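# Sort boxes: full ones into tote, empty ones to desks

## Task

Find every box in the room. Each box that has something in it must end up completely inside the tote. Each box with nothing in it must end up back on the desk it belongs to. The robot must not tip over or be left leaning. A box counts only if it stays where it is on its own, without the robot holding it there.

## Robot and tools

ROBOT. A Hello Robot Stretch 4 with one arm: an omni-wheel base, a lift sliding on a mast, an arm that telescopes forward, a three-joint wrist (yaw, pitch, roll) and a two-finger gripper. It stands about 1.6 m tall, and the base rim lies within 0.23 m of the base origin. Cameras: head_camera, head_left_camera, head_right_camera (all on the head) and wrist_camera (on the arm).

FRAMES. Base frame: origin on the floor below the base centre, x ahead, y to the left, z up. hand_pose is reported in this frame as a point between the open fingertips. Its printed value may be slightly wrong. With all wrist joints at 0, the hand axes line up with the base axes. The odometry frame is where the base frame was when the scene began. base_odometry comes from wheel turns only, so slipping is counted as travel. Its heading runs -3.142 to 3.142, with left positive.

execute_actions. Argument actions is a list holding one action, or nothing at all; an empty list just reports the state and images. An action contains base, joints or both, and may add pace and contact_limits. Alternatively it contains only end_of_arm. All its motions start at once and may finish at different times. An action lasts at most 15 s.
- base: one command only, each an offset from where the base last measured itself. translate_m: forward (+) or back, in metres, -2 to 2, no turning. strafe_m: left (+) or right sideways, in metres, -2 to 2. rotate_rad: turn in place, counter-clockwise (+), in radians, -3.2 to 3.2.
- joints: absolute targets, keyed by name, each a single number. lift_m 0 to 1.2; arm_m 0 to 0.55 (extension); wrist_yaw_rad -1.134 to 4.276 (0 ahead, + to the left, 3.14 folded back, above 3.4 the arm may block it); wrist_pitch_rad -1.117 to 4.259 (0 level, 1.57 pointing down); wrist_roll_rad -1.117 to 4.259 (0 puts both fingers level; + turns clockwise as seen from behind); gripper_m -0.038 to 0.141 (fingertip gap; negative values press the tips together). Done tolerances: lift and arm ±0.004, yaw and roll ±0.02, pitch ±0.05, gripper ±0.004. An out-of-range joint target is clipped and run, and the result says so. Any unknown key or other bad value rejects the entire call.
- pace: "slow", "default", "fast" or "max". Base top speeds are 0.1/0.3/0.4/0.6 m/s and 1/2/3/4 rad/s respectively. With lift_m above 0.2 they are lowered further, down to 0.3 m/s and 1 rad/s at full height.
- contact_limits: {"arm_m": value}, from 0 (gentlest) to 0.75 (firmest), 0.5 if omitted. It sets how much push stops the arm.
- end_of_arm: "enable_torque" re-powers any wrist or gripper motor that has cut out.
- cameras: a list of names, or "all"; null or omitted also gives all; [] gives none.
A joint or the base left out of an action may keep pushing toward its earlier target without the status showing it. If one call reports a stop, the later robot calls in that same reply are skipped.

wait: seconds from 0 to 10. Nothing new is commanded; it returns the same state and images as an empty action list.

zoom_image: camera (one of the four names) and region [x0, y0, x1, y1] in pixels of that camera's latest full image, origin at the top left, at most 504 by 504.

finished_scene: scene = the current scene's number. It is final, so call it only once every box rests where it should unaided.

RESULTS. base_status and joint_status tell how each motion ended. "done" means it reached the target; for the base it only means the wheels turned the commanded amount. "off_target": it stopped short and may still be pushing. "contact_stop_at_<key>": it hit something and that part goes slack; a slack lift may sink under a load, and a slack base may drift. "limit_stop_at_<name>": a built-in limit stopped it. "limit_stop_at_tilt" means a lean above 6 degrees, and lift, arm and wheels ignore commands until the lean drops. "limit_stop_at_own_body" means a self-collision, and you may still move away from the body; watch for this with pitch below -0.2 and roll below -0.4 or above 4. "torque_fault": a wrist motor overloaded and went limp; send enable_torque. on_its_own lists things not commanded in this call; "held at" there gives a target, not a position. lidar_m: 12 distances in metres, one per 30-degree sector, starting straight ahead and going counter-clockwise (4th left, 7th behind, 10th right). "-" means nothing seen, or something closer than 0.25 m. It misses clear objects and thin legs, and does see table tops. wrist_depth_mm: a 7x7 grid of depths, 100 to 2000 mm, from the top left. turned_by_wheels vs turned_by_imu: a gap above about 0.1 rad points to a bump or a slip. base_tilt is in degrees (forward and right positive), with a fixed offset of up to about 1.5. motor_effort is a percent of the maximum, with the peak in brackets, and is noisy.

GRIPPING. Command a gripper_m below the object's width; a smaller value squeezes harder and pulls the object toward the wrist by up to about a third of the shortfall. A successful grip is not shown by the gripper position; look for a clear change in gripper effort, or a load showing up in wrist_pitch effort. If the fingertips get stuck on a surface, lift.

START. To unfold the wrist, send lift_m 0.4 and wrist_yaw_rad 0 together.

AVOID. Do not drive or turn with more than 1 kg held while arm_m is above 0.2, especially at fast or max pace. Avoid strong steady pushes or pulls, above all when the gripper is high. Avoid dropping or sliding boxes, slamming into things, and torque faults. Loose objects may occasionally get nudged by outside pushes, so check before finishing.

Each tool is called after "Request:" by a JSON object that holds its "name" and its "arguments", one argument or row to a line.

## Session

Request:
{"name": "execute_actions", "arguments": {
  "actions": []
}}

Scene clock: 0.00 s.
base_odometry: x=+0.000 y=+0.000 heading=+0.000 (m, m, rad; odometry frame)
turned_by_wheels: +0.000 (rad since the last result)
turned_by_imu: +0.000 (rad since the last result)
base_tilt: forward=+0.7 right=-0.3 (deg)
lidar_m: 0.93 0.84 0.86 0.99 0.90 0.89 1.08 2.06 2.07 0.91 0.80 0.80
base_status: not commanded
joint_positions: lift_m=+0.224 arm_m=-0.001 wrist_yaw_rad=+3.144 wrist_pitch_rad=-0.009 wrist_roll_rad=-0.004 gripper_m=+0.057
joint_status: not commanded
motor_effort: lift_m=+20 arm_m=-1 wrist_yaw_rad=-1 wrist_pitch_rad=-5 wrist_roll_rad=+1 gripper_m=-3 wheel_0=+0 wheel_1=+0 wheel_2=+0 (%)
hand_pose: x=-0.1184 y=+0.0866 z=+0.4052 quat_wxyz=(-0.001, +0.005, -0.002, +1.000) (m; base frame)
wrist_depth_mm: - 135 1537 1336 1042 904 778 / - 119 155 1336 1098 904 778 / - 121 159 1366 1060 904 778 / 118 136 232 1336 1060 904 768 / 224 - 1756 1366 1042 904 788 / 1397 1499 196 1308 198 891 778 / 931 917 1008 144 991 854 778
pictures: head_camera, head_left_camera, head_right_camera, wrist_camera
camera_calibration (this result's frames):
wrist_camera: T_world_to_cam=[[0.0408285, 0.998936, 0.0214408, -0.0983479], [0.0185333, 0.0206979, -0.999614, 0.46166], [-0.998994, 0.0412101, -0.0176685, 0.11454], [0, 0, 0, 1]] pos_world=[0.109884, 0.0839677, 0.465614]
Images, in order (width x height): head_camera 420x560, head_left_camera 420x672, head_right_camera 420x672, wrist_camera 616x392.

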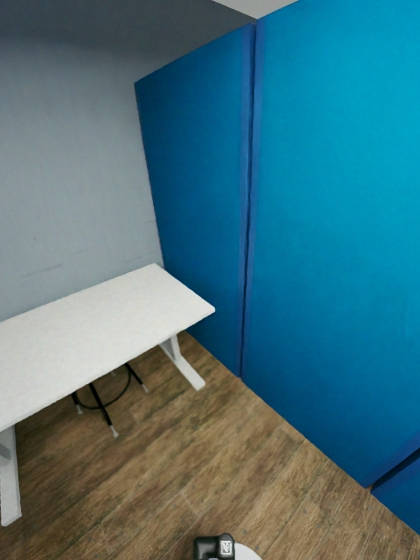

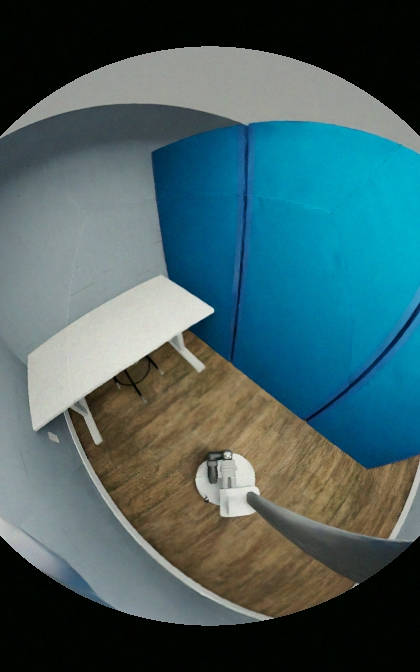

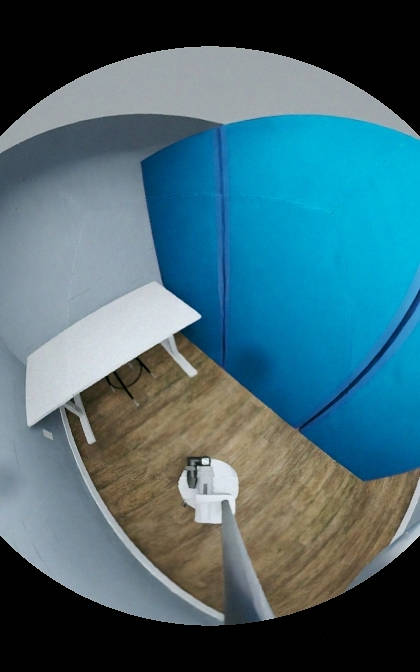

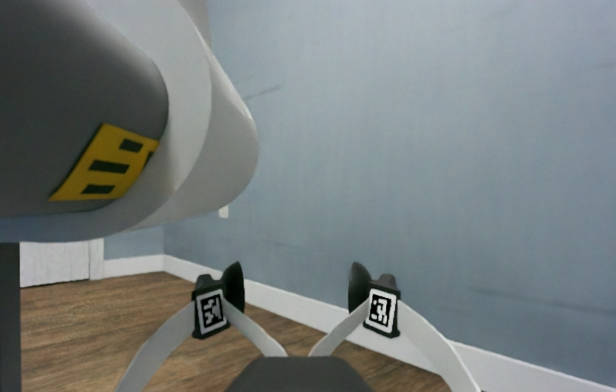

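Same layout. Face the shelves and strafe right.

Request:
{"name": "execute_actions", "arguments": {
  "actions": [
    {"base":{"rotate_rad":-0.84}}
  ],
  "cameras": ["head_right_camera"]
}}

Request:
{"name": "execute_actions", "arguments": {
  "actions": [
    {"base":{"strafe_m":-1.6},"pace":"fast"}
  ],
  "cameras": ["head_camera"]
}}

Scene clock: 3.33 s.
base_odometry: x=+0.000 y=+0.000 heading=-0.840 (m, m, rad; odometry frame)
turned_by_wheels: -0.840 (rad since the last result)
turned_by_imu: -0.834 (rad since the last result)
base_tilt: forward=+0.6 right=-0.3 (deg)
lidar_m: 0.79 0.84 0.88 0.83 0.90 0.93 0.89 0.93 1.23 2.05 1.16 0.83
base_status: done
joint_positions: lift_m=+0.224 arm_m=-0.001 wrist_yaw_rad=+3.144 wrist_pitch_rad=-0.009 wrist_roll_rad=-0.004 gripper_m=+0.057
joint_status: not commanded
motor_effort: lift_m=+20(20) arm_m=+0(1) wrist_yaw_rad=-1(1) wrist_pitch_rad=-6(6) wrist_roll_rad=+1(1) gripper_m=-3(5) wheel_0=+2(5) wheel_1=+3(15) wheel_2=+1(9) (%)
hand_pose: x=-0.1184 y=+0.0866 z=+0.4052 quat_wxyz=(-0.001, +0.005, -0.002, +1.000) (m; base frame)
wrist_depth_mm: - 135 991 1025 1008 1008 1042 / - 119 155 1025 1025 1025 1008 / - 121 158 991 1042 991 1025 / 118 136 232 1008 1025 1008 1025 / 224 1008 1008 1008 1008 1042 1025 / 1025 1008 195 1025 198 1025 1025 / 931 960 976 144 991 960 1008
pictures: head_right_camera
Images, in order (width x height): head_right_camera 420x672.

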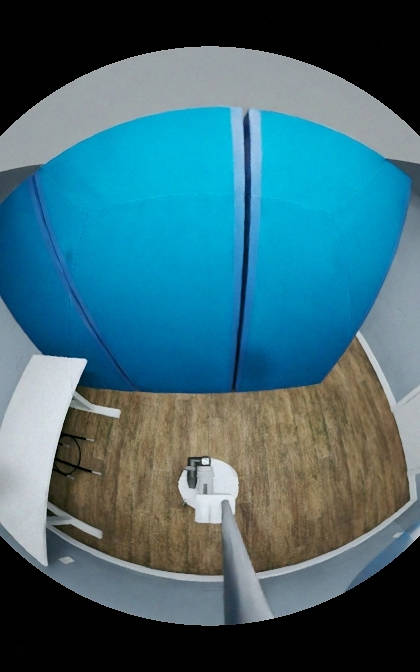

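Scene clock: 8.47 s.
base_odometry: x=-1.191 y=-1.068 heading=-0.840 (m, m, rad; odometry frame)
turned_by_wheels: +0.000 (rad since the last result)
turned_by_imu: +0.006 (rad since the last result)
base_tilt: forward=+0.7 right=-0.2 (deg)
lidar_m: 2.02 0.93 1.16 2.44 1.27 0.92 0.91 0.63 0.49 0.44 0.48 0.70
base_status: done
joint_positions: lift_m=+0.224 arm_m=-0.001 wrist_yaw_rad=+3.144 wrist_pitch_rad=-0.009 wrist_roll_rad=-0.004 gripper_m=+0.057
joint_status: not commanded
motor_effort: lift_m=+20(20) arm_m=+0(0) wrist_yaw_rad=-1(0) wrist_pitch_rad=-6(5) wrist_roll_rad=+2(3) gripper_m=-4(7) wheel_0=-2(8) wheel_1=+0(21) wheel_2=+1(3) (%)
hand_pose: x=-0.1184 y=+0.0866 z=+0.4052 quat_wxyz=(-0.001, +0.005, -0.002, +1.000) (m; base frame)
wrist_depth_mm: - 135 1008 1008 1008 1008 1008 / - 119 155 1025 1025 1008 1025 / - 121 159 1008 1025 1042 1042 / 118 136 232 1025 1025 1025 1042 / 224 1008 991 1008 1042 991 1025 / 854 1008 195 1025 198 1060 1025 / 842 960 1025 144 991 960 1025
pictures: head_camera
Images, in order (width x height): head_camera 420x560.

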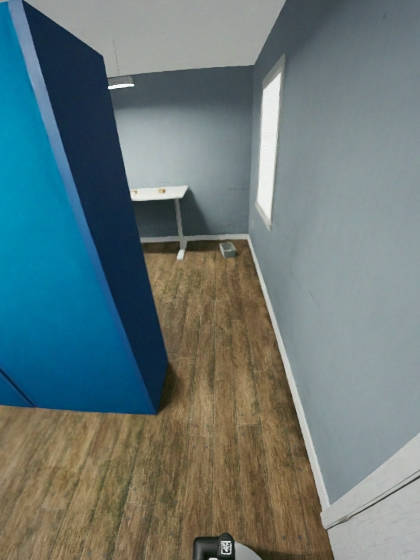

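Request:
{"name": "execute_actions", "arguments": {
  "actions": [
    {"base":{"translate_m":2.0},"joints":{"lift_m":1.2,"wrist_yaw_rad":0,"gripper_m":0.11},"pace":"fast"}
  ],
  "cameras": ["head_camera","head_left_camera"]
}}

Request:
{"name": "execute_actions", "arguments": {
  "actions": [
    {"base":{"strafe_m":0.9}}
  ]
}}

Scene clock: 18.03 s.
base_odometry: x=+0.145 y=-2.557 heading=-0.839 (m, m, rad; odometry frame)
turned_by_wheels: +0.000 (rad since the last result)
turned_by_imu: -0.002 (rad since the last result)
base_tilt: forward=+0.6 right=-0.1 (deg)
lidar_m: 1.12 1.13 1.53 2.45 1.04 0.84 2.93 0.72 0.52 0.49 0.50 0.70
base_status: done
joint_positions: lift_m=+1.200 arm_m=-0.001 wrist_yaw_rad=+0.000 wrist_pitch_rad=-0.009 wrist_roll_rad=-0.004 gripper_m=+0.110
joint_status: all done
motor_effort: lift_m=+23(23) arm_m=-1(0) wrist_yaw_rad=-1(9) wrist_pitch_rad=-5(6) wrist_roll_rad=+1(1) gripper_m=-3(3) wheel_0=+1(6) wheel_1=+1(3) wheel_2=+1(14) (%)
hand_pose: x=+0.4588 y=-0.0874 z=+1.3806 quat_wxyz=(+1.000, -0.002, -0.005, +0.000) (m; base frame)
wrist_depth_mm: 1576 1499 1618 1576 1618 931 627 / 1576 1576 1618 1576 1618 931 634 / 1576 1576 1618 1618 1537 917 640 / 1537 1661 1618 1618 1618 931 634 / 1618 1618 1618 1618 1576 917 627 / 1576 1336 1618 1618 198 842 634 / 1060 1618 1576 144 1618 798 627
pictures: head_camera, head_left_camera
Images, in order (width x height): head_camera 420x560, head_left_camera 420x672.

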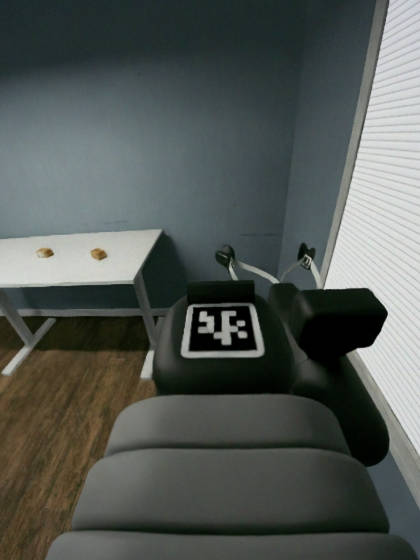

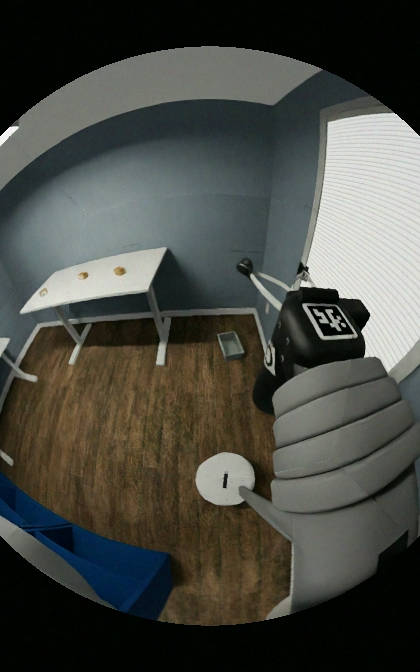

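Scene clock: 22.37 s.
base_odometry: x=+0.815 y=-1.956 heading=-0.839 (m, m, rad; odometry frame)
turned_by_wheels: +0.000 (rad since the last result)
turned_by_imu: -0.005 (rad since the last result)
base_tilt: forward=+0.6 right=-0.2 (deg)
lidar_m: 1.05 1.09 1.60 1.55 1.03 0.74 0.71 0.72 1.47 1.37 1.43 1.09
base_status: done
joint_positions: lift_m=+1.200 arm_m=-0.001 wrist_yaw_rad=+0.000 wrist_pitch_rad=-0.009 wrist_roll_rad=-0.004 gripper_m=+0.110
joint_status: not commanded
motor_effort: lift_m=+22(23) arm_m=-1(1) wrist_yaw_rad=-1(2) wrist_pitch_rad=-5(5) wrist_roll_rad=+1(1) gripper_m=-1(1) wheel_0=-1(9) wheel_1=+1(8) wheel_2=-1(2) (%)
hand_pose: x=+0.4588 y=-0.0874 z=+1.3807 quat_wxyz=(+1.000, -0.002, -0.005, +0.000) (m; base frame)
wrist_depth_mm: 1576 1618 1576 1661 1618 1576 1661 / 1576 1576 1618 1618 1618 1661 1618 / 1499 1576 1618 1618 1618 1618 1618 / 1576 1576 1618 1618 1576 1576 1576 / 1618 1576 1618 1618 1618 1618 1661 / 1537 1281 1281 1576 200 1618 1618 / 1042 991 1060 144 1042 1576 1618
pictures: head_camera, head_left_camera, head_right_camera, wrist_camera
camera_calibration (this result's frames):
wrist_camera: T_world_to_cam=[[-0.0435348, -0.998822, 0.0214409, -0.104896], [-0.018575, -0.0206483, -0.999614, 1.44311], [0.998879, -0.0439162, -0.0176542, -0.208496], [0, 0, 0, 1]] pos_world=[0.230501, -0.084131, 1.44113]
Images, in order (width x height): head_camera 420x560, head_left_camera 420x672, head_right_camera 420x672, wrist_camera 616x392.

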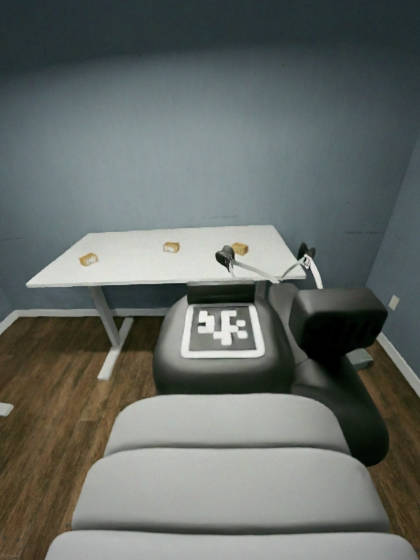

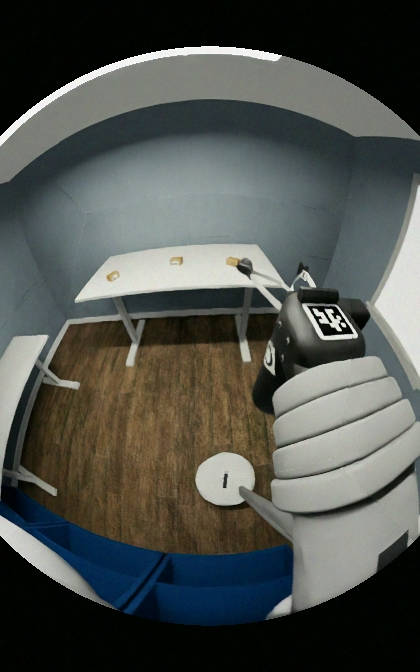

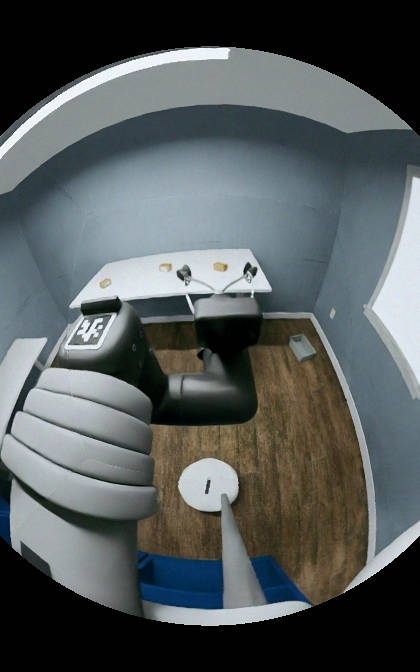

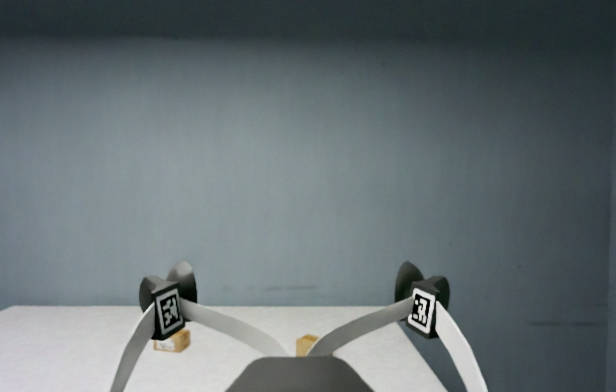

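Desk ≈0.96 high; fine.

Request:
{"name": "execute_actions", "arguments": {
  "actions": [
    {"base":{"translate_m":0.72},"joints":{"arm_m":0.42,"wrist_pitch_rad":1.57}}
  ],
  "cameras": ["wrist_camera","head_left_camera"]
}}

Scene clock: 29.97 s.
base_odometry: x=+1.296 y=-2.491 heading=-0.839 (m, m, rad; odometry frame)
turned_by_wheels: +0.001 (rad since the last result)
turned_by_imu: -0.001 (rad since the last result)
base_tilt: forward=+0.8 right=-0.4 (deg)
lidar_m: 0.31 0.33 0.45 1.53 1.60 1.49 1.45 1.50 1.43 1.36 0.48 0.33
base_status: done
joint_positions: lift_m=+1.200 arm_m=+0.419 wrist_yaw_rad=+0.000 wrist_pitch_rad=+1.570 wrist_roll_rad=-0.004 gripper_m=+0.110
joint_status: all done
motor_effort: lift_m=+22(22) arm_m=+7(6) wrist_yaw_rad=-1(0) wrist_pitch_rad=+1(5) wrist_roll_rad=+1(2) gripper_m=-2(3) wheel_0=+2(8) wheel_1=+3(7) wheel_2=+2(11) (%)
hand_pose: x=+0.5900 y=-0.0874 z=+1.0896 quat_wxyz=(+0.707, -0.001, +0.707, +0.001) (m; base frame)
wrist_depth_mm: 349 353 353 355 359 362 362 / 349 349 355 359 362 362 368 / 351 353 355 357 362 364 366 / 353 355 357 315 362 368 368 / 353 355 359 362 314 370 375 / 353 357 362 364 200 370 373 / 359 359 359 144 370 370 373
pictures: head_left_camera, wrist_camera
camera_calibration (this result's frames):
wrist_camera: T_world_to_cam=[[0.0219576, -0.998819, 0.04333, -0.155424], [-0.999421, -0.020803, 0.0269209, 0.614741], [-0.0259877, -0.043896, -0.998698, 1.32888], [0, 0, 0, 1]] pos_world=[0.652333, -0.0841199, 1.31734]
Images, in order (width x height): head_left_camera 420x672, wrist_camera 616x392.

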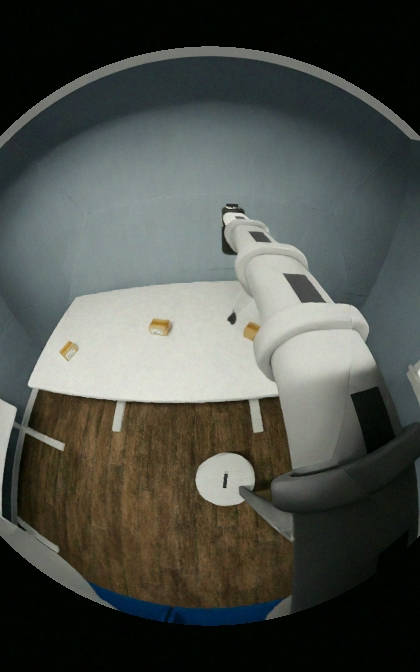

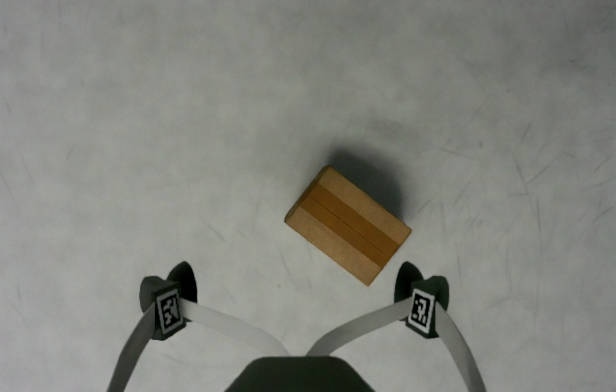

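Request:
{"name": "execute_actions", "arguments": {
  "actions": [
    {"base":{"strafe_m":-0.043},"joints":{"arm_m":0.452,"wrist_roll_rad":-0.93,"lift_m":1.17}}
  ],
  "cameras": ["wrist_camera"]
}}

Scene clock: 33.70 s.
base_odometry: x=+1.264 y=-2.520 heading=-0.839 (m, m, rad; odometry frame)
turned_by_wheels: +0.000 (rad since the last result)
turned_by_imu: +0.000 (rad since the last result)
base_tilt: forward=+0.7 right=-0.2 (deg)
lidar_m: 0.32 0.33 0.48 1.57 1.64 1.49 1.43 1.51 1.38 1.31 0.47 0.33
base_status: done
joint_positions: lift_m=+1.170 arm_m=+0.451 wrist_yaw_rad=+0.000 wrist_pitch_rad=+1.570 wrist_roll_rad=-0.930 gripper_m=+0.110
joint_status: all done
motor_effort: lift_m=+17(25) arm_m=+6(3) wrist_yaw_rad=-2(2) wrist_pitch_rad=+2(0) wrist_roll_rad=+0(5) gripper_m=-1(4) wheel_0=+1(8) wheel_1=-1(10) wheel_2=+0(1) (%)
hand_pose: x=+0.6220 y=-0.0874 z=+1.0600 quat_wxyz=(+0.632, -0.317, +0.632, +0.317) (m; base frame)
wrist_depth_mm: 325 325 327 327 329 332 334 / 325 327 330 327 332 334 334 / 329 329 329 330 332 334 336 / 325 330 330 332 334 336 336 / 329 329 330 283 336 338 340 / 329 330 282 285 199 338 338 / 330 330 332 145 334 340 340
pictures: wrist_camera
camera_calibration (this result's frames):
wrist_camera: T_world_to_cam=[[0.811349, -0.582904, 0.0439897, -0.610154], [-0.584226, -0.811135, 0.0272218, 0.319848], [0.0198138, -0.0477863, -0.998661, 1.27129], [0, 0, 0, 1]] pos_world=[0.656723, -0.0354711, 1.28773]
Images, in order (width x height): wrist_camera 616x392.

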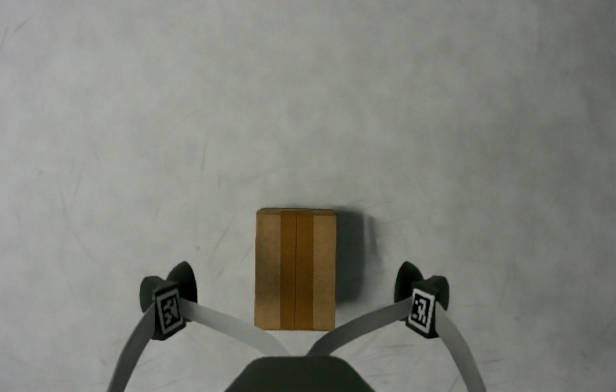

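Request:
{"name": "execute_actions", "arguments": {
  "actions": [
    {"joints":{"lift_m":1.092,"arm_m":0.457,"gripper_m":0.09}}
  ],
  "cameras": []
}}

Request:
{"name": "execute_actions", "arguments": {
  "actions": [
    {"joints":{"gripper_m":0.01}}
  ],
  "cameras": []
}}

Request:
{"name": "execute_actions", "arguments": {
  "actions": [
    {"joints":{"lift_m":1.12}}
  ],
  "cameras": []
}}

Request:
{"name": "execute_actions", "arguments": {
  "actions": [
    {"joints":{"wrist_pitch_rad":0,"wrist_roll_rad":0,"lift_m":1.14}}
  ],
  "cameras": ["wrist_camera","head_right_camera"]
}}

Scene clock: 38.23 s.
base_odometry: x=+1.264 y=-2.520 heading=-0.839 (m, m, rad; odometry frame)
turned_by_wheels: +0.000 (rad since the last result)
turned_by_imu: -0.001 (rad since the last result)
base_tilt: forward=+0.6 right=-0.2 (deg)
lidar_m: 0.31 0.34 0.46 1.57 1.64 1.50 1.43 1.50 1.38 1.32 0.46 0.34
base_status: not commanded
joint_positions: lift_m=+1.092 arm_m=+0.456 wrist_yaw_rad=+0.000 wrist_pitch_rad=+1.570 wrist_roll_rad=-0.930 gripper_m=+0.090
joint_status: all done
motor_effort: lift_m=+17(16) arm_m=+7(5) wrist_yaw_rad=-1(1) wrist_pitch_rad=+0(0) wrist_roll_rad=+1(1) gripper_m=-5(6) wheel_0=+1(1) wheel_1=-1(1) wheel_2=+0(0) (%)
hand_pose: x=+0.6270 y=-0.0874 z=+0.9820 quat_wxyz=(+0.632, -0.317, +0.632, +0.317) (m; base frame)
wrist_depth_mm: 249 250 249 252 252 254 256 / 249 251 252 253 255 255 256 / 250 252 253 254 255 256 258 / 251 253 253 255 255 257 258 / 251 253 225 206 256 257 258 / 253 254 204 205 201 258 257 / 252 253 255 145 257 259 260
pictures: none
No camera images: the call's "cameras" was empty. Leave "cameras" out to get every camera's image.

Scene clock: 39.83 s.
base_odometry: x=+1.264 y=-2.520 heading=-0.839 (m, m, rad; odometry frame)
turned_by_wheels: +0.000 (rad since the last result)
turned_by_imu: +0.000 (rad since the last result)
base_tilt: forward=+0.6 right=-0.2 (deg)
lidar_m: 0.32 0.33 0.48 1.56 1.65 1.51 1.43 1.47 1.38 1.32 0.47 0.34
base_status: not commanded
joint_positions: lift_m=+1.092 arm_m=+0.456 wrist_yaw_rad=+0.000 wrist_pitch_rad=+1.570 wrist_roll_rad=-0.930 gripper_m=+0.011
joint_status: all done
motor_effort: lift_m=+18(17) arm_m=+6(6) wrist_yaw_rad=-1(1) wrist_pitch_rad=+1(1) wrist_roll_rad=+1(0) gripper_m=-24(24) wheel_0=+1(1) wheel_1=-1(1) wheel_2=+0(0) (%)
hand_pose: x=+0.6270 y=-0.0874 z=+0.9819 quat_wxyz=(+0.632, -0.317, +0.632, +0.317) (m; base frame)
wrist_depth_mm: 248 250 250 252 253 254 255 / 248 249 251 252 253 255 256 / 249 251 251 253 254 254 256 / 251 252 253 254 255 255 257 / 252 253 253 190 256 257 257 / 251 253 190 191 191 257 259 / 252 252 254 191 258 258 259
pictures: none
No camera images: the call's "cameras" was empty. Leave "cameras" out to get every camera's image.

Scene clock: 40.73 s.
base_odometry: x=+1.264 y=-2.520 heading=-0.839 (m, m, rad; odometry frame)
turned_by_wheels: +0.000 (rad since the last result)
turned_by_imu: +0.000 (rad since the last result)
base_tilt: forward=+0.8 right=-0.2 (deg)
lidar_m: 0.31 0.34 0.48 1.57 1.64 1.48 1.42 1.49 1.37 1.32 0.47 0.32
base_status: not commanded
joint_positions: lift_m=+1.120 arm_m=+0.456 wrist_yaw_rad=+0.000 wrist_pitch_rad=+1.570 wrist_roll_rad=-0.930 gripper_m=+0.011
joint_status: all done
motor_effort: lift_m=+24(29) arm_m=+7(7) wrist_yaw_rad=-1(1) wrist_pitch_rad=+1(1) wrist_roll_rad=+0(1) gripper_m=-22(24) wheel_0=+2(1) wheel_1=-1(1) wheel_2=+0(0) (%)
hand_pose: x=+0.6270 y=-0.0874 z=+1.0094 quat_wxyz=(+0.632, -0.317, +0.632, +0.317) (m; base frame)
wrist_depth_mm: 276 277 277 278 279 281 282 / 274 278 277 279 281 283 283 / 277 278 277 281 281 283 283 / 277 278 279 281 283 285 286 / 277 279 279 190 283 283 285 / 279 278 190 191 191 285 287 / 279 282 279 191 286 286 287
pictures: none
No camera images: the call's "cameras" was empty. Leave "cameras" out to get every camera's image.

Scene clock: 42.20 s.
base_odometry: x=+1.264 y=-2.520 heading=-0.839 (m, m, rad; odometry frame)
turned_by_wheels: +0.000 (rad since the last result)
turned_by_imu: +0.000 (rad since the last result)
base_tilt: forward=+0.7 right=-0.4 (deg)
lidar_m: 0.32 0.33 0.47 1.57 1.66 1.48 1.44 1.46 1.37 1.31 0.47 0.34
base_status: not commanded
joint_positions: lift_m=+1.140 arm_m=+0.456 wrist_yaw_rad=+0.000 wrist_pitch_rad=+0.006 wrist_roll_rad=+0.000 gripper_m=+0.010
joint_status: all done
motor_effort: lift_m=+24(23) arm_m=+6(7) wrist_yaw_rad=-1(2) wrist_pitch_rad=-15(19) wrist_roll_rad=+3(5) gripper_m=-23(23) wheel_0=+1(1) wheel_1=-1(1) wheel_2=+0(0) (%)
hand_pose: x=+0.9153 y=-0.0874 z=+1.3163 quat_wxyz=(+1.000, +0.000, +0.003, +0.000) (m; base frame)
wrist_depth_mm: 427 436 436 439 439 439 442 / 433 436 439 439 442 442 445 / 436 442 439 445 442 442 449 / 436 442 445 442 449 445 452 / 439 442 445 190 449 449 449 / 442 449 190 191 191 452 455 / 442 452 449 191 452 452 455
pictures: head_right_camera, wrist_camera
camera_calibration (this result's frames):
wrist_camera: T_world_to_cam=[[-0.0430611, -0.998897, 0.018723, -0.0804555], [-0.0332386, -0.0172977, -0.999298, 1.40052], [0.998519, -0.0436531, -0.0324571, -0.64576], [0, 0, 0, 1]] pos_world=[0.68789, -0.0843304, 1.38008]
Images, in order (width x height): head_right_camera 420x672, wrist_camera 616x392.

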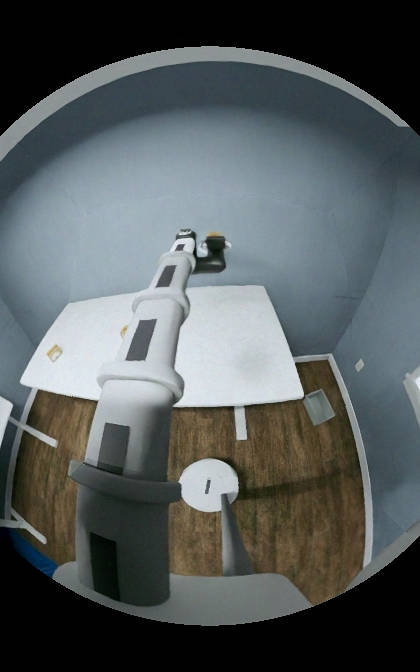

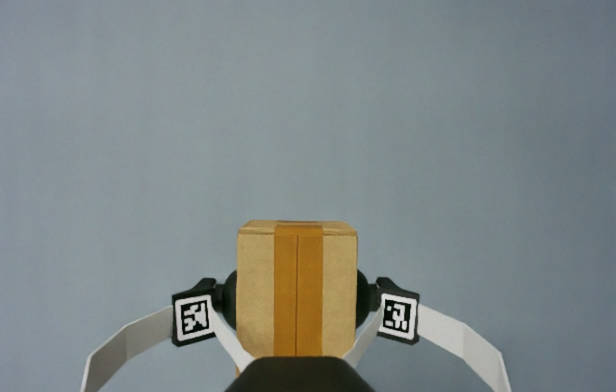

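Full.

Request:
{"name": "execute_actions", "arguments": {
  "actions": [
    {"base":{"strafe_m":-0.88},"joints":{"wrist_pitch_rad":1.57,"arm_m":0.3}}
  ],
  "cameras": ["wrist_camera"]
}}

Request:
{"name": "execute_actions", "arguments": {
  "actions": [
    {"joints":{"lift_m":0.65},"pace":"fast"}
  ],
  "cameras": ["wrist_camera","head_camera"]
}}

Scene clock: 47.93 s.
base_odometry: x=+0.609 y=-3.108 heading=-0.839 (m, m, rad; odometry frame)
turned_by_wheels: +0.000 (rad since the last result)
turned_by_imu: +0.002 (rad since the last result)
base_tilt: forward=+0.6 right=-0.2 (deg)
lidar_m: 0.40 0.69 0.59 1.33 2.01 1.53 1.85 0.67 0.47 0.44 0.46 0.43
base_status: done
joint_positions: lift_m=+1.140 arm_m=+0.301 wrist_yaw_rad=+0.000 wrist_pitch_rad=+1.570 wrist_roll_rad=+0.000 gripper_m=+0.011
joint_status: all done
motor_effort: lift_m=+24(24) arm_m=-7(9) wrist_yaw_rad=+0(3) wrist_pitch_rad=+1(12) wrist_roll_rad=+1(5) gripper_m=-24(22) wheel_0=-1(9) wheel_1=-3(13) wheel_2=+0(2) (%)
hand_pose: x=+0.4723 y=-0.0874 z=+1.0294 quat_wxyz=(+0.707, +0.000, +0.707, +0.000) (m; base frame)
wrist_depth_mm: 1205 1205 1205 1182 1229 866 609 / 1138 1205 1205 1255 1255 854 603 / 1182 1255 1255 1229 1255 842 597 / 1205 1229 1229 1255 1229 866 603 / 1182 1229 1229 190 1255 854 591 / 1229 1229 191 191 191 778 585 / 1255 1255 1025 191 1281 683 597
pictures: wrist_camera
camera_calibration (this result's frames):
wrist_camera: T_world_to_cam=[[0.0180456, -0.998898, 0.0433295, -0.148393], [-0.999498, -0.0168941, 0.0267963, 0.499272], [-0.0260348, -0.0437913, -0.998701, 1.26578], [0, 0, 0, 1]] pos_world=[0.534654, -0.0843645, 1.25719]
Images, in order (width x height): wrist_camera 616x392.

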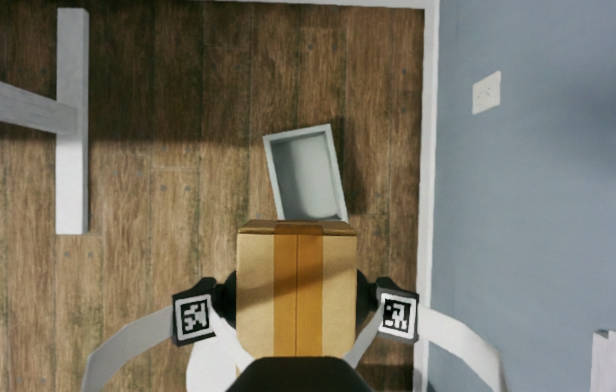

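Scene clock: 50.23 s.
base_odometry: x=+0.609 y=-3.108 heading=-0.839 (m, m, rad; odometry frame)
turned_by_wheels: +0.000 (rad since the last result)
turned_by_imu: +0.000 (rad since the last result)
base_tilt: forward=+0.6 right=-0.3 (deg)
lidar_m: 0.40 0.66 0.59 1.33 2.03 1.52 1.83 0.66 0.46 0.43 0.47 0.41
base_status: not commanded
joint_positions: lift_m=+0.650 arm_m=+0.301 wrist_yaw_rad=+0.000 wrist_pitch_rad=+1.570 wrist_roll_rad=+0.000 gripper_m=+0.011
joint_status: all done
motor_effort: lift_m=+19(20) arm_m=-7(7) wrist_yaw_rad=-1(0) wrist_pitch_rad=+1(1) wrist_roll_rad=+1(2) gripper_m=-27(23) wheel_0=-1(1) wheel_1=-4(4) wheel_2=+0(0) (%)
hand_pose: x=+0.4723 y=-0.0874 z=+0.5399 quat_wxyz=(+0.707, +0.000, +0.707, +0.000) (m; base frame)
wrist_depth_mm: 723 741 741 768 759 759 615 / 732 732 750 732 759 759 603 / 741 741 759 750 759 768 597 / 741 750 759 750 759 759 597 / 732 759 759 190 768 768 597 / 741 768 190 190 191 768 591 / 750 750 683 192 768 691 585
pictures: head_camera, wrist_camera
camera_calibration (this result's frames):
wrist_camera: T_world_to_cam=[[0.0181168, -0.998897, 0.0433282, -0.127213], [-0.999495, -0.0169624, 0.026864, 0.512326], [-0.0260994, -0.043793, -0.9987, 0.776892], [0, 0, 0, 1]] pos_world=[0.534649, -0.0843602, 0.767631]
Images, in order (width x height): head_camera 420x560, wrist_camera 616x392.

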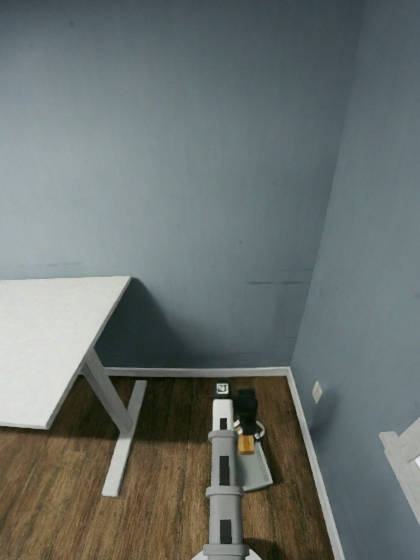

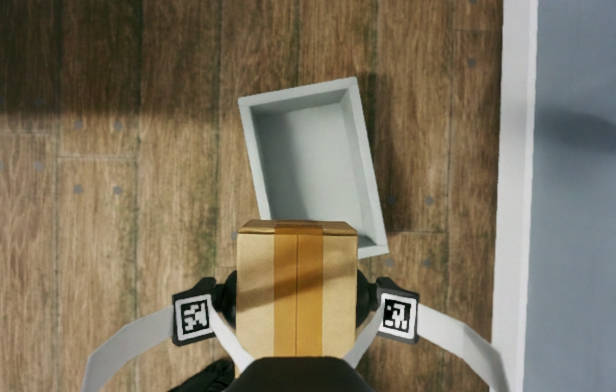

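Request:
{"name": "execute_actions", "arguments": {
  "actions": [
    {"base":{"strafe_m":-0.018},"joints":{"lift_m":0.3,"wrist_roll_rad":1.39,"arm_m":0.432}}
  ],
  "cameras": ["wrist_camera"]
}}

Scene clock: 55.87 s.
base_odometry: x=+0.596 y=-3.120 heading=-0.839 (m, m, rad; odometry frame)
turned_by_wheels: +0.000 (rad since the last result)
turned_by_imu: -0.001 (rad since the last result)
base_tilt: forward=+0.8 right=-0.2 (deg)
lidar_m: 0.41 0.69 0.60 1.33 2.02 1.51 1.81 0.65 0.44 0.42 0.45 0.43
base_status: done
joint_positions: lift_m=+0.300 arm_m=+0.431 wrist_yaw_rad=+0.000 wrist_pitch_rad=+1.570 wrist_roll_rad=+1.390 gripper_m=+0.011
joint_status: all done
motor_effort: lift_m=+18(20) arm_m=+6(7) wrist_yaw_rad=-1(1) wrist_pitch_rad=+2(2) wrist_roll_rad=+1(8) gripper_m=-23(25) wheel_0=-1(7) wheel_1=-2(9) wheel_2=+0(3) (%)
hand_pose: x=+0.6020 y=-0.0874 z=+0.1899 quat_wxyz=(+0.544, +0.453, +0.543, -0.452) (m; base frame)
wrist_depth_mm: 394 402 410 407 413 424 424 / 397 404 407 413 413 421 421 / 394 399 332 345 349 353 424 / 394 404 402 410 415 377 427 / 397 404 319 190 418 375 427 / 399 404 190 190 191 353 424 / 399 287 289 191 298 300 427
pictures: wrist_camera
camera_calibration (this result's frames):
wrist_camera: T_world_to_cam=[[-0.979299, -0.197955, 0.0422763, 0.556303], [-0.196916, 0.980035, 0.027501, 0.255251], [-0.0468762, 0.0186068, -0.998727, 0.448729], [0, 0, 0, 1]] pos_world=[0.616085, -0.148382, 0.417619]
Images, in order (width x height): wrist_camera 616x392.

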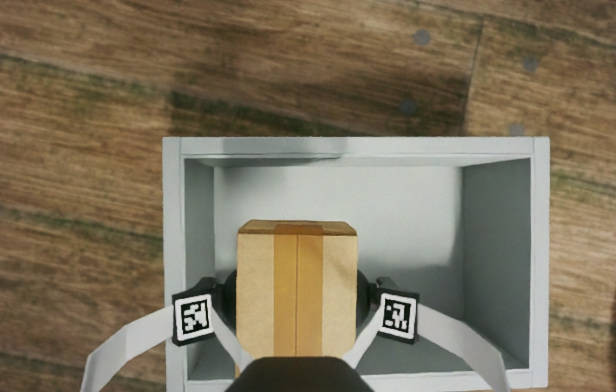

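Request:
{"name": "execute_actions", "arguments": {
  "actions": [
    {"joints":{"lift_m":0.146},"pace":"slow"}
  ],
  "cameras": ["wrist_camera"]
}}

Request:
{"name": "execute_actions", "arguments": {
  "actions": [
    {"joints":{"gripper_m":0.07}}
  ],
  "cameras": ["wrist_camera"]
}}

Scene clock: 60.17 s.
base_odometry: x=+0.596 y=-3.120 heading=-0.839 (m, m, rad; odometry frame)
turned_by_wheels: +0.000 (rad since the last result)
turned_by_imu: -0.001 (rad since the last result)
base_tilt: forward=+0.6 right=-0.3 (deg)
lidar_m: 0.41 0.69 0.59 1.33 2.02 1.52 1.82 0.63 0.44 0.42 0.45 0.44
base_status: not commanded
joint_positions: lift_m=+0.146 arm_m=+0.431 wrist_yaw_rad=+0.000 wrist_pitch_rad=+1.570 wrist_roll_rad=+1.390 gripper_m=+0.011
joint_status: all done
motor_effort: lift_m=+18(24) arm_m=+6(7) wrist_yaw_rad=-1(2) wrist_pitch_rad=+2(2) wrist_roll_rad=+1(2) gripper_m=-25(25) wheel_0=-1(1) wheel_1=-2(3) wheel_2=+0(0) (%)
hand_pose: x=+0.6020 y=-0.0874 z=+0.0359 quat_wxyz=(+0.544, +0.453, +0.543, -0.452) (m; base frame)
wrist_depth_mm: 247 251 253 257 259 263 265 / 246 135 136 138 139 141 142 / 136 165 186 189 192 194 195 / 136 191 251 256 257 260 262 / 136 191 251 191 259 263 264 / 135 174 190 191 192 262 266 / 135 174 253 192 259 262 264
pictures: wrist_camera
camera_calibration (this result's frames):
wrist_camera: T_world_to_cam=[[-0.979299, -0.197954, 0.0422762, 0.562815], [-0.196916, 0.980035, 0.027501, 0.259486], [-0.0468761, 0.0186069, -0.998727, 0.294961], [0, 0, 0, 1]] pos_world=[0.616087, -0.148382, 0.263655]
Images, in order (width x height): wrist_camera 616x392.

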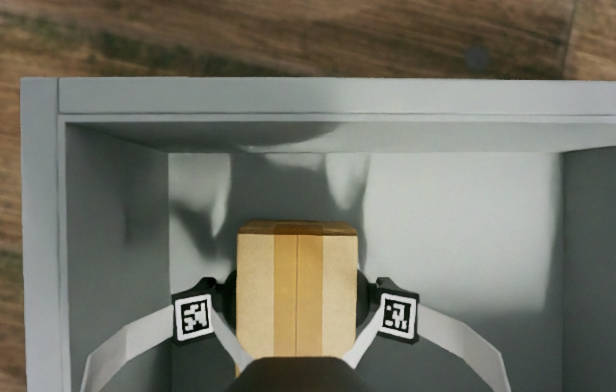

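Scene clock: 61.57 s.
base_odometry: x=+0.596 y=-3.120 heading=-0.839 (m, m, rad; odometry frame)
turned_by_wheels: +0.000 (rad since the last result)
turned_by_imu: +0.000 (rad since the last result)
base_tilt: forward=+0.7 right=+0.1 (deg)
lidar_m: 0.40 0.69 0.60 1.35 2.04 1.49 1.84 0.64 0.46 0.43 0.46 0.42
base_status: not commanded
joint_positions: lift_m=+0.146 arm_m=+0.431 wrist_yaw_rad=+0.000 wrist_pitch_rad=+1.570 wrist_roll_rad=+1.390 gripper_m=+0.070
joint_status: all done
motor_effort: lift_m=+18(17) arm_m=+7(6) wrist_yaw_rad=-1(2) wrist_pitch_rad=+1(1) wrist_roll_rad=+2(3) gripper_m=-5(27) wheel_0=-1(1) wheel_1=-3(2) wheel_2=+0(0) (%)
hand_pose: x=+0.6020 y=-0.0874 z=+0.0359 quat_wxyz=(+0.543, +0.453, +0.543, -0.453) (m; base frame)
wrist_depth_mm: 249 252 254 257 260 263 266 / 248 135 137 139 140 142 143 / 136 164 185 187 191 191 195 / 136 190 254 256 258 262 264 / 135 190 252 206 259 263 265 / 135 175 196 206 198 263 265 / 135 162 253 144 262 264 266
pictures: wrist_camera
camera_calibration (this result's frames):
wrist_camera: T_world_to_cam=[[-0.979289, -0.197942, 0.0425555, 0.56272], [-0.196896, 0.980037, 0.0275571, 0.259456], [-0.0471607, 0.0186074, -0.998714, 0.295128], [0, 0, 0, 1]] pos_world=[0.61607, -0.148382, 0.263651]
Images, in order (width x height): wrist_camera 616x392.

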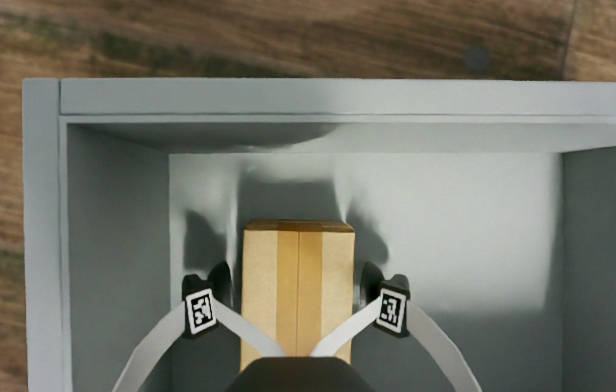

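Request:
{"name": "execute_actions", "arguments": {
  "actions": [
    {"joints":{"lift_m":1.2},"pace":"fast"}
  ],
  "cameras": []
}}

Request:
{"name": "execute_actions", "arguments": {
  "actions": [
    {"base":{"strafe_m":1.31},"joints":{"wrist_roll_rad":0,"gripper_m":0.11,"arm_m":0.46}}
  ],
  "cameras": ["wrist_camera"]
}}

Scene clock: 68.40 s.
base_odometry: x=+0.596 y=-3.120 heading=-0.839 (m, m, rad; odometry frame)
turned_by_wheels: +0.000 (rad since the last result)
turned_by_imu: -0.001 (rad since the last result)
base_tilt: forward=+0.7 right=-0.2 (deg)
lidar_m: 0.36 0.70 0.60 1.33 2.03 1.51 1.81 0.64 0.46 0.41 0.46 0.44
base_status: not commanded
joint_positions: lift_m=+1.200 arm_m=+0.431 wrist_yaw_rad=+0.000 wrist_pitch_rad=+1.570 wrist_roll_rad=+1.390 gripper_m=+0.070
joint_status: all done
motor_effort: lift_m=+23(22) arm_m=+6(6) wrist_yaw_rad=-1(2) wrist_pitch_rad=+0(1) wrist_roll_rad=+2(2) gripper_m=-4(2) wheel_0=-1(1) wheel_1=-3(2) wheel_2=+0(0) (%)
hand_pose: x=+0.6020 y=-0.0874 z=+1.0895 quat_wxyz=(+0.543, +0.453, +0.543, -0.453) (m; base frame)
wrist_depth_mm: 715 946 917 820 732 661 615 / 750 1118 1281 1205 1060 917 820 / 778 1205 1281 1336 1281 1308 1229 / 820 1281 1281 1308 1366 1308 1336 / 854 1281 1336 1308 1308 1118 1336 / 917 1336 195 1255 198 1118 1366 / 931 1281 1281 144 1336 1366 1336
pictures: none
No camera images: the call's "cameras" was empty. Leave "cameras" out to get every camera's image.

Scene clock: 74.10 s.
base_odometry: x=+1.571 y=-2.245 heading=-0.839 (m, m, rad; odometry frame)
turned_by_wheels: +0.000 (rad since the last result)
turned_by_imu: -0.008 (rad since the last result)
base_tilt: forward=+0.7 right=-0.2 (deg)
lidar_m: 0.31 0.33 0.48 1.16 1.21 1.51 1.42 1.50 1.81 1.74 0.47 0.33
base_status: done
joint_positions: lift_m=+1.200 arm_m=+0.459 wrist_yaw_rad=+0.000 wrist_pitch_rad=+1.570 wrist_roll_rad=+0.000 gripper_m=+0.110
joint_status: all done
motor_effort: lift_m=+23(22) arm_m=+6(6) wrist_yaw_rad=-2(2) wrist_pitch_rad=+2(1) wrist_roll_rad=+0(3) gripper_m=-3(3) wheel_0=+0(12) wheel_1=+1(9) wheel_2=+0(1) (%)
hand_pose: x=+0.6300 y=-0.0874 z=+1.0895 quat_wxyz=(+0.707, +0.000, +0.707, +0.000) (m; base frame)
wrist_depth_mm: 347 351 355 357 359 364 366 / 351 351 355 357 359 364 366 / 353 353 357 362 362 366 368 / 349 357 309 314 362 366 366 / 353 357 364 364 364 370 370 / 355 359 359 362 198 368 373 / 357 362 364 144 370 370 373
pictures: wrist_camera
camera_calibration (this result's frames):
wrist_camera: T_world_to_cam=[[0.0177533, -0.998903, 0.0433273, -0.153656], [-0.999501, -0.0165978, 0.0268866, 0.655147], [-0.026138, -0.043783, -0.998699, 1.32997], [0, 0, 0, 1]] pos_world=[0.692311, -0.084383, 1.31728]
Images, in order (width x height): wrist_camera 616x392.

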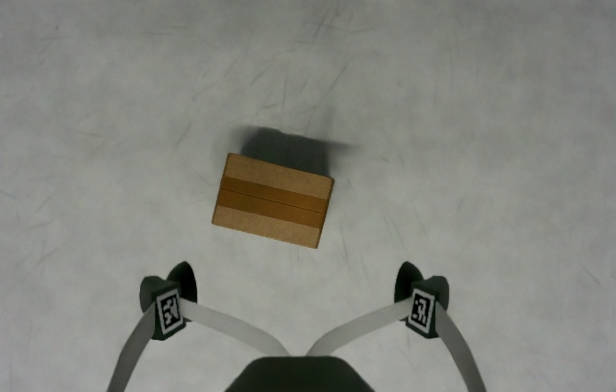

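Request:
{"name": "execute_actions", "arguments": {
  "actions": [
    {"base":{"strafe_m":0.02},"joints":{"arm_m":0.516,"wrist_roll_rad":1.8,"lift_m":1.17}}
  ],
  "cameras": ["wrist_camera"]
}}

Request:
{"name": "execute_actions", "arguments": {
  "actions": [
    {"joints":{"lift_m":1.092,"gripper_m":0.1}}
  ],
  "cameras": []
}}

Request:
{"name": "execute_actions", "arguments": {
  "actions": [
    {"joints":{"gripper_m":0.01}}
  ],
  "cameras": []
}}

Request:
{"name": "execute_actions", "arguments": {
  "actions": [
    {"joints":{"lift_m":1.12}}
  ],
  "cameras": []
}}

Request:
{"name": "execute_actions", "arguments": {
  "actions": [
    {"joints":{"wrist_pitch_rad":0,"wrist_roll_rad":0,"lift_m":1.14,"arm_m":0.46}}
  ],
  "cameras": ["wrist_camera"]
}}

Scene clock: 80.23 s.
base_odometry: x=+1.585 y=-2.232 heading=-0.839 (m, m, rad; odometry frame)
turned_by_wheels: +0.000 (rad since the last result)
turned_by_imu: -0.001 (rad since the last result)
base_tilt: forward=+0.7 right=-0.2 (deg)
lidar_m: 0.31 0.33 0.47 1.14 1.20 1.49 1.41 1.50 1.83 1.75 0.45 0.33
base_status: done
joint_positions: lift_m=+1.170 arm_m=+0.515 wrist_yaw_rad=+0.000 wrist_pitch_rad=+1.570 wrist_roll_rad=+1.800 gripper_m=+0.110
joint_status: all done
motor_effort: lift_m=+17(19) arm_m=+7(8) wrist_yaw_rad=-2(2) wrist_pitch_rad=+1(1) wrist_roll_rad=+1(8) gripper_m=-2(3) wheel_0=+0(9) wheel_1=+2(10) wheel_2=+0(0) (%)
hand_pose: x=+0.6860 y=-0.0874 z=+1.0600 quat_wxyz=(+0.440, +0.554, +0.440, -0.554) (m; base frame)
wrist_depth_mm: 320 325 327 332 336 340 345 / 322 325 329 330 336 340 345 / 324 327 329 332 336 340 345 / 322 325 329 334 338 340 345 / 320 325 330 283 338 342 345 / 322 324 332 281 200 342 345 / 322 327 329 145 340 342 345
pictures: wrist_camera
camera_calibration (this result's frames):
wrist_camera: T_world_to_cam=[[-0.977032, 0.208812, 0.0425024, 0.635474], [0.210079, 0.977287, 0.0278836, -0.0319824], [-0.0357146, 0.036172, -0.998707, 1.3155], [0, 0, 0, 1]] pos_world=[0.67458, -0.149023, 1.28768]
Images, in order (width x height): wrist_camera 616x392.

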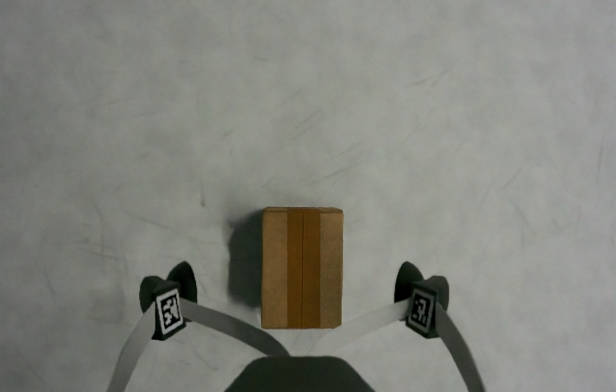

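Scene clock: 81.53 s.
base_odometry: x=+1.585 y=-2.232 heading=-0.839 (m, m, rad; odometry frame)
turned_by_wheels: +0.000 (rad since the last result)
turned_by_imu: +0.000 (rad since the last result)
base_tilt: forward=+0.6 right=-0.1 (deg)
lidar_m: 0.30 0.34 0.47 1.14 1.18 1.49 1.43 1.49 1.81 1.76 0.48 0.34
base_status: not commanded
joint_positions: lift_m=+1.092 arm_m=+0.515 wrist_yaw_rad=+0.000 wrist_pitch_rad=+1.570 wrist_roll_rad=+1.800 gripper_m=+0.100
joint_status: all done
motor_effort: lift_m=+17(14) arm_m=+7(7) wrist_yaw_rad=-1(1) wrist_pitch_rad=+1(0) wrist_roll_rad=+2(3) gripper_m=-6(3) wheel_0=+0(0) wheel_1=+2(2) wheel_2=+0(0) (%)
hand_pose: x=+0.6860 y=-0.0874 z=+0.9820 quat_wxyz=(+0.440, +0.554, +0.440, -0.554) (m; base frame)
wrist_depth_mm: 246 248 251 254 256 260 263 / 246 248 251 255 257 260 264 / 246 249 250 254 258 259 265 / 247 250 252 254 256 260 263 / 246 250 251 206 258 260 264 / 246 249 204 204 198 262 264 / 247 248 252 145 258 262 263
pictures: none
No camera images: the call's "cameras" was empty. Leave "cameras" out to get every camera's image.

Scene clock: 83.23 s.
base_odometry: x=+1.585 y=-2.232 heading=-0.839 (m, m, rad; odometry frame)
turned_by_wheels: +0.000 (rad since the last result)
turned_by_imu: +0.000 (rad since the last result)
base_tilt: forward=+0.6 right=-0.3 (deg)
lidar_m: 0.31 0.32 0.48 1.11 1.20 1.49 1.42 1.49 1.81 1.76 0.45 0.32
base_status: not commanded
joint_positions: lift_m=+1.092 arm_m=+0.515 wrist_yaw_rad=+0.000 wrist_pitch_rad=+1.570 wrist_roll_rad=+1.800 gripper_m=+0.011
joint_status: all done
motor_effort: lift_m=+18(18) arm_m=+6(6) wrist_yaw_rad=-1(1) wrist_pitch_rad=+1(4) wrist_roll_rad=+2(2) gripper_m=-25(22) wheel_0=+0(0) wheel_1=+2(2) wheel_2=+0(0) (%)
hand_pose: x=+0.6860 y=-0.0874 z=+0.9819 quat_wxyz=(+0.440, +0.554, +0.439, -0.554) (m; base frame)
wrist_depth_mm: 243 247 250 253 255 259 263 / 245 247 251 253 255 259 262 / 245 247 250 254 256 259 263 / 245 248 252 253 257 262 263 / 246 248 250 192 256 262 264 / 245 247 189 191 191 260 264 / 245 248 252 190 258 262 263
pictures: none
No camera images: the call's "cameras" was empty. Leave "cameras" out to get every camera's image.

Scene clock: 84.13 s.
base_odometry: x=+1.585 y=-2.232 heading=-0.839 (m, m, rad; odometry frame)
turned_by_wheels: +0.000 (rad since the last result)
turned_by_imu: +0.000 (rad since the last result)
base_tilt: forward=+0.8 right=-0.2 (deg)
lidar_m: 0.30 0.33 0.47 1.12 1.19 1.52 1.43 1.47 1.82 1.75 0.46 0.34
base_status: not commanded
joint_positions: lift_m=+1.120 arm_m=+0.515 wrist_yaw_rad=+0.000 wrist_pitch_rad=+1.570 wrist_roll_rad=+1.800 gripper_m=+0.011
joint_status: all done
motor_effort: lift_m=+25(29) arm_m=+7(6) wrist_yaw_rad=-1(0) wrist_pitch_rad=+1(2) wrist_roll_rad=+2(2) gripper_m=-24(24) wheel_0=+0(0) wheel_1=+2(2) wheel_2=+0(0) (%)
hand_pose: x=+0.6860 y=-0.0874 z=+1.0093 quat_wxyz=(+0.440, +0.554, +0.439, -0.554) (m; base frame)
wrist_depth_mm: 272 274 277 281 283 289 290 / 272 273 279 281 283 287 293 / 270 274 279 282 285 287 291 / 270 274 278 279 285 289 290 / 272 276 278 191 285 290 294 / 273 276 190 191 191 289 291 / 272 274 278 190 286 287 294
pictures: none
No camera images: the call's "cameras" was empty. Leave "cameras" out to get every camera's image.

Scene clock: 85.77 s.
base_odometry: x=+1.585 y=-2.232 heading=-0.839 (m, m, rad; odometry frame)
turned_by_wheels: +0.000 (rad since the last result)
turned_by_imu: +0.000 (rad since the last result)
base_tilt: forward=+0.7 right=-0.4 (deg)
lidar_m: 0.31 0.33 0.46 1.13 1.21 1.49 1.44 1.47 1.82 1.74 0.45 0.32
base_status: not commanded
joint_positions: lift_m=+1.140 arm_m=+0.461 wrist_yaw_rad=+0.000 wrist_pitch_rad=+0.007 wrist_roll_rad=+0.000 gripper_m=+0.010
joint_status: all done
motor_effort: lift_m=+24(24) arm_m=-7(11) wrist_yaw_rad=-1(0) wrist_pitch_rad=-19(24) wrist_roll_rad=+0(5) gripper_m=-25(24) wheel_0=+0(0) wheel_1=+2(2) wheel_2=+0(0) (%)
hand_pose: x=+0.9206 y=-0.0874 z=+1.3158 quat_wxyz=(+1.000, +0.000, +0.004, +0.000) (m; base frame)
wrist_depth_mm: 421 427 430 433 433 433 439 / 430 433 433 436 436 436 439 / 430 436 433 436 436 442 449 / 430 436 439 439 442 445 442 / 433 439 436 191 445 442 449 / 436 442 190 190 192 449 455 / 439 442 449 190 449 449 449
pictures: wrist_camera
camera_calibration (this result's frames):
wrist_camera: T_world_to_cam=[[-0.043135, -0.998905, 0.018116, -0.0793799], [-0.0348494, -0.0166175, -0.999254, 1.4017], [0.998461, -0.0437342, -0.0340945, -0.648888], [0, 0, 0, 1]] pos_world=[0.693314, -0.0843789, 1.37997]
Images, in order (width x height): wrist_camera 616x392.

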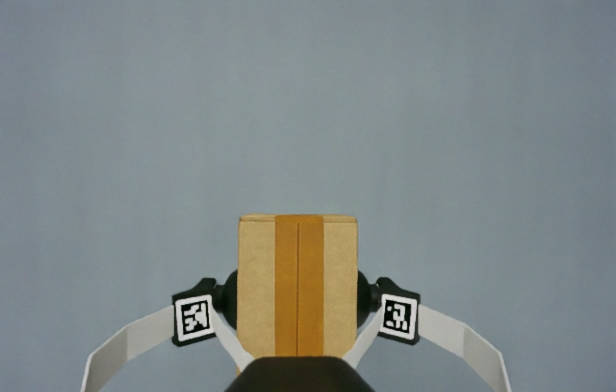

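Request:
{"name": "execute_actions", "arguments": {
  "actions": [
    {"base":{"strafe_m":-1.355},"joints":{"wrist_pitch_rad":1.57,"wrist_roll_rad":1.39,"arm_m":0.333}}
  ],
  "cameras": []
}}

Request:
{"name": "execute_actions", "arguments": {
  "actions": [
    {"joints":{"lift_m":0.3},"pace":"fast"}
  ],
  "cameras": ["wrist_camera"]
}}

Scene clock: 93.40 s.
base_odometry: x=+0.577 y=-3.137 heading=-0.839 (m, m, rad; odometry frame)
turned_by_wheels: +0.000 (rad since the last result)
turned_by_imu: +0.004 (rad since the last result)
base_tilt: forward=+0.8 right=-0.2 (deg)
lidar_m: 0.40 0.75 0.63 1.35 2.05 1.53 1.75 0.59 0.42 0.38 0.43 0.42
base_status: done
joint_positions: lift_m=+1.140 arm_m=+0.334 wrist_yaw_rad=+0.000 wrist_pitch_rad=+1.570 wrist_roll_rad=+1.390 gripper_m=+0.011
joint_status: all done
motor_effort: lift_m=+24(24) arm_m=-6(9) wrist_yaw_rad=+0(4) wrist_pitch_rad=+0(17) wrist_roll_rad=+1(5) gripper_m=-23(24) wheel_0=+1(9) wheel_1=-3(14) wheel_2=+0(1) (%)
hand_pose: x=+0.5052 y=-0.0874 z=+1.0294 quat_wxyz=(+0.543, +0.453, +0.543, -0.453) (m; base frame)
wrist_depth_mm: 866 946 831 759 691 615 574 / 904 1229 1229 1138 976 842 750 / 960 1182 1255 1255 1255 1281 1160 / 1008 1205 1229 1255 1205 1255 1308 / 1042 1205 1205 191 1060 1042 1255 / 1078 1205 190 190 192 1042 1308 / 1138 1229 1229 190 1255 1281 1308
pictures: none
No camera images: the call's "cameras" was empty. Leave "cameras" out to get every camera's image.

Scene clock: 96.60 s.
base_odometry: x=+0.577 y=-3.137 heading=-0.839 (m, m, rad; odometry frame)
turned_by_wheels: +0.000 (rad since the last result)
turned_by_imu: -0.001 (rad since the last result)
base_tilt: forward=+0.8 right=-0.1 (deg)
lidar_m: 0.40 0.75 0.63 1.35 2.04 1.50 1.74 0.59 0.43 0.40 0.41 0.43
base_status: not commanded
joint_positions: lift_m=+0.300 arm_m=+0.334 wrist_yaw_rad=+0.000 wrist_pitch_rad=+1.570 wrist_roll_rad=+1.390 gripper_m=+0.011
joint_status: all done
motor_effort: lift_m=+19(19) arm_m=-6(6) wrist_yaw_rad=-1(0) wrist_pitch_rad=+2(1) wrist_roll_rad=+1(1) gripper_m=-24(25) wheel_0=+1(1) wheel_1=-3(3) wheel_2=+0(0) (%)
hand_pose: x=+0.5052 y=-0.0874 z=+0.1898 quat_wxyz=(+0.543, +0.453, +0.543, -0.453) (m; base frame)
wrist_depth_mm: 394 399 404 410 415 418 424 / 399 399 407 410 415 418 424 / 397 399 404 410 413 418 424 / 314 397 404 410 359 418 427 / 314 377 353 191 359 424 430 / 314 355 189 190 192 421 430 / 310 290 310 190 297 424 430
pictures: wrist_camera
camera_calibration (this result's frames):
wrist_camera: T_world_to_cam=[[-0.979366, -0.19758, 0.0424777, 0.461537], [-0.196535, 0.98011, 0.0275415, 0.235998], [-0.0470744, 0.0186248, -0.998718, 0.444194], [0, 0, 0, 1]] pos_world=[0.519306, -0.148387, 0.41752]
Images, in order (width x height): wrist_camera 616x392.

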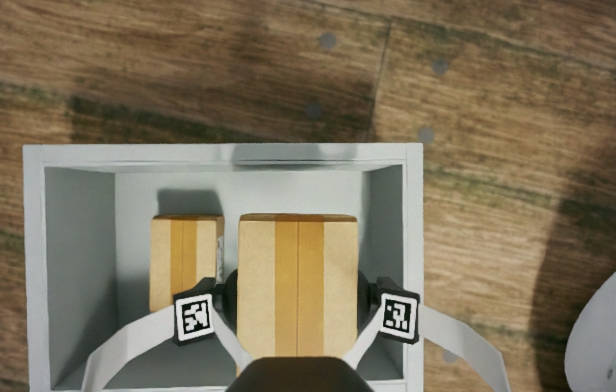

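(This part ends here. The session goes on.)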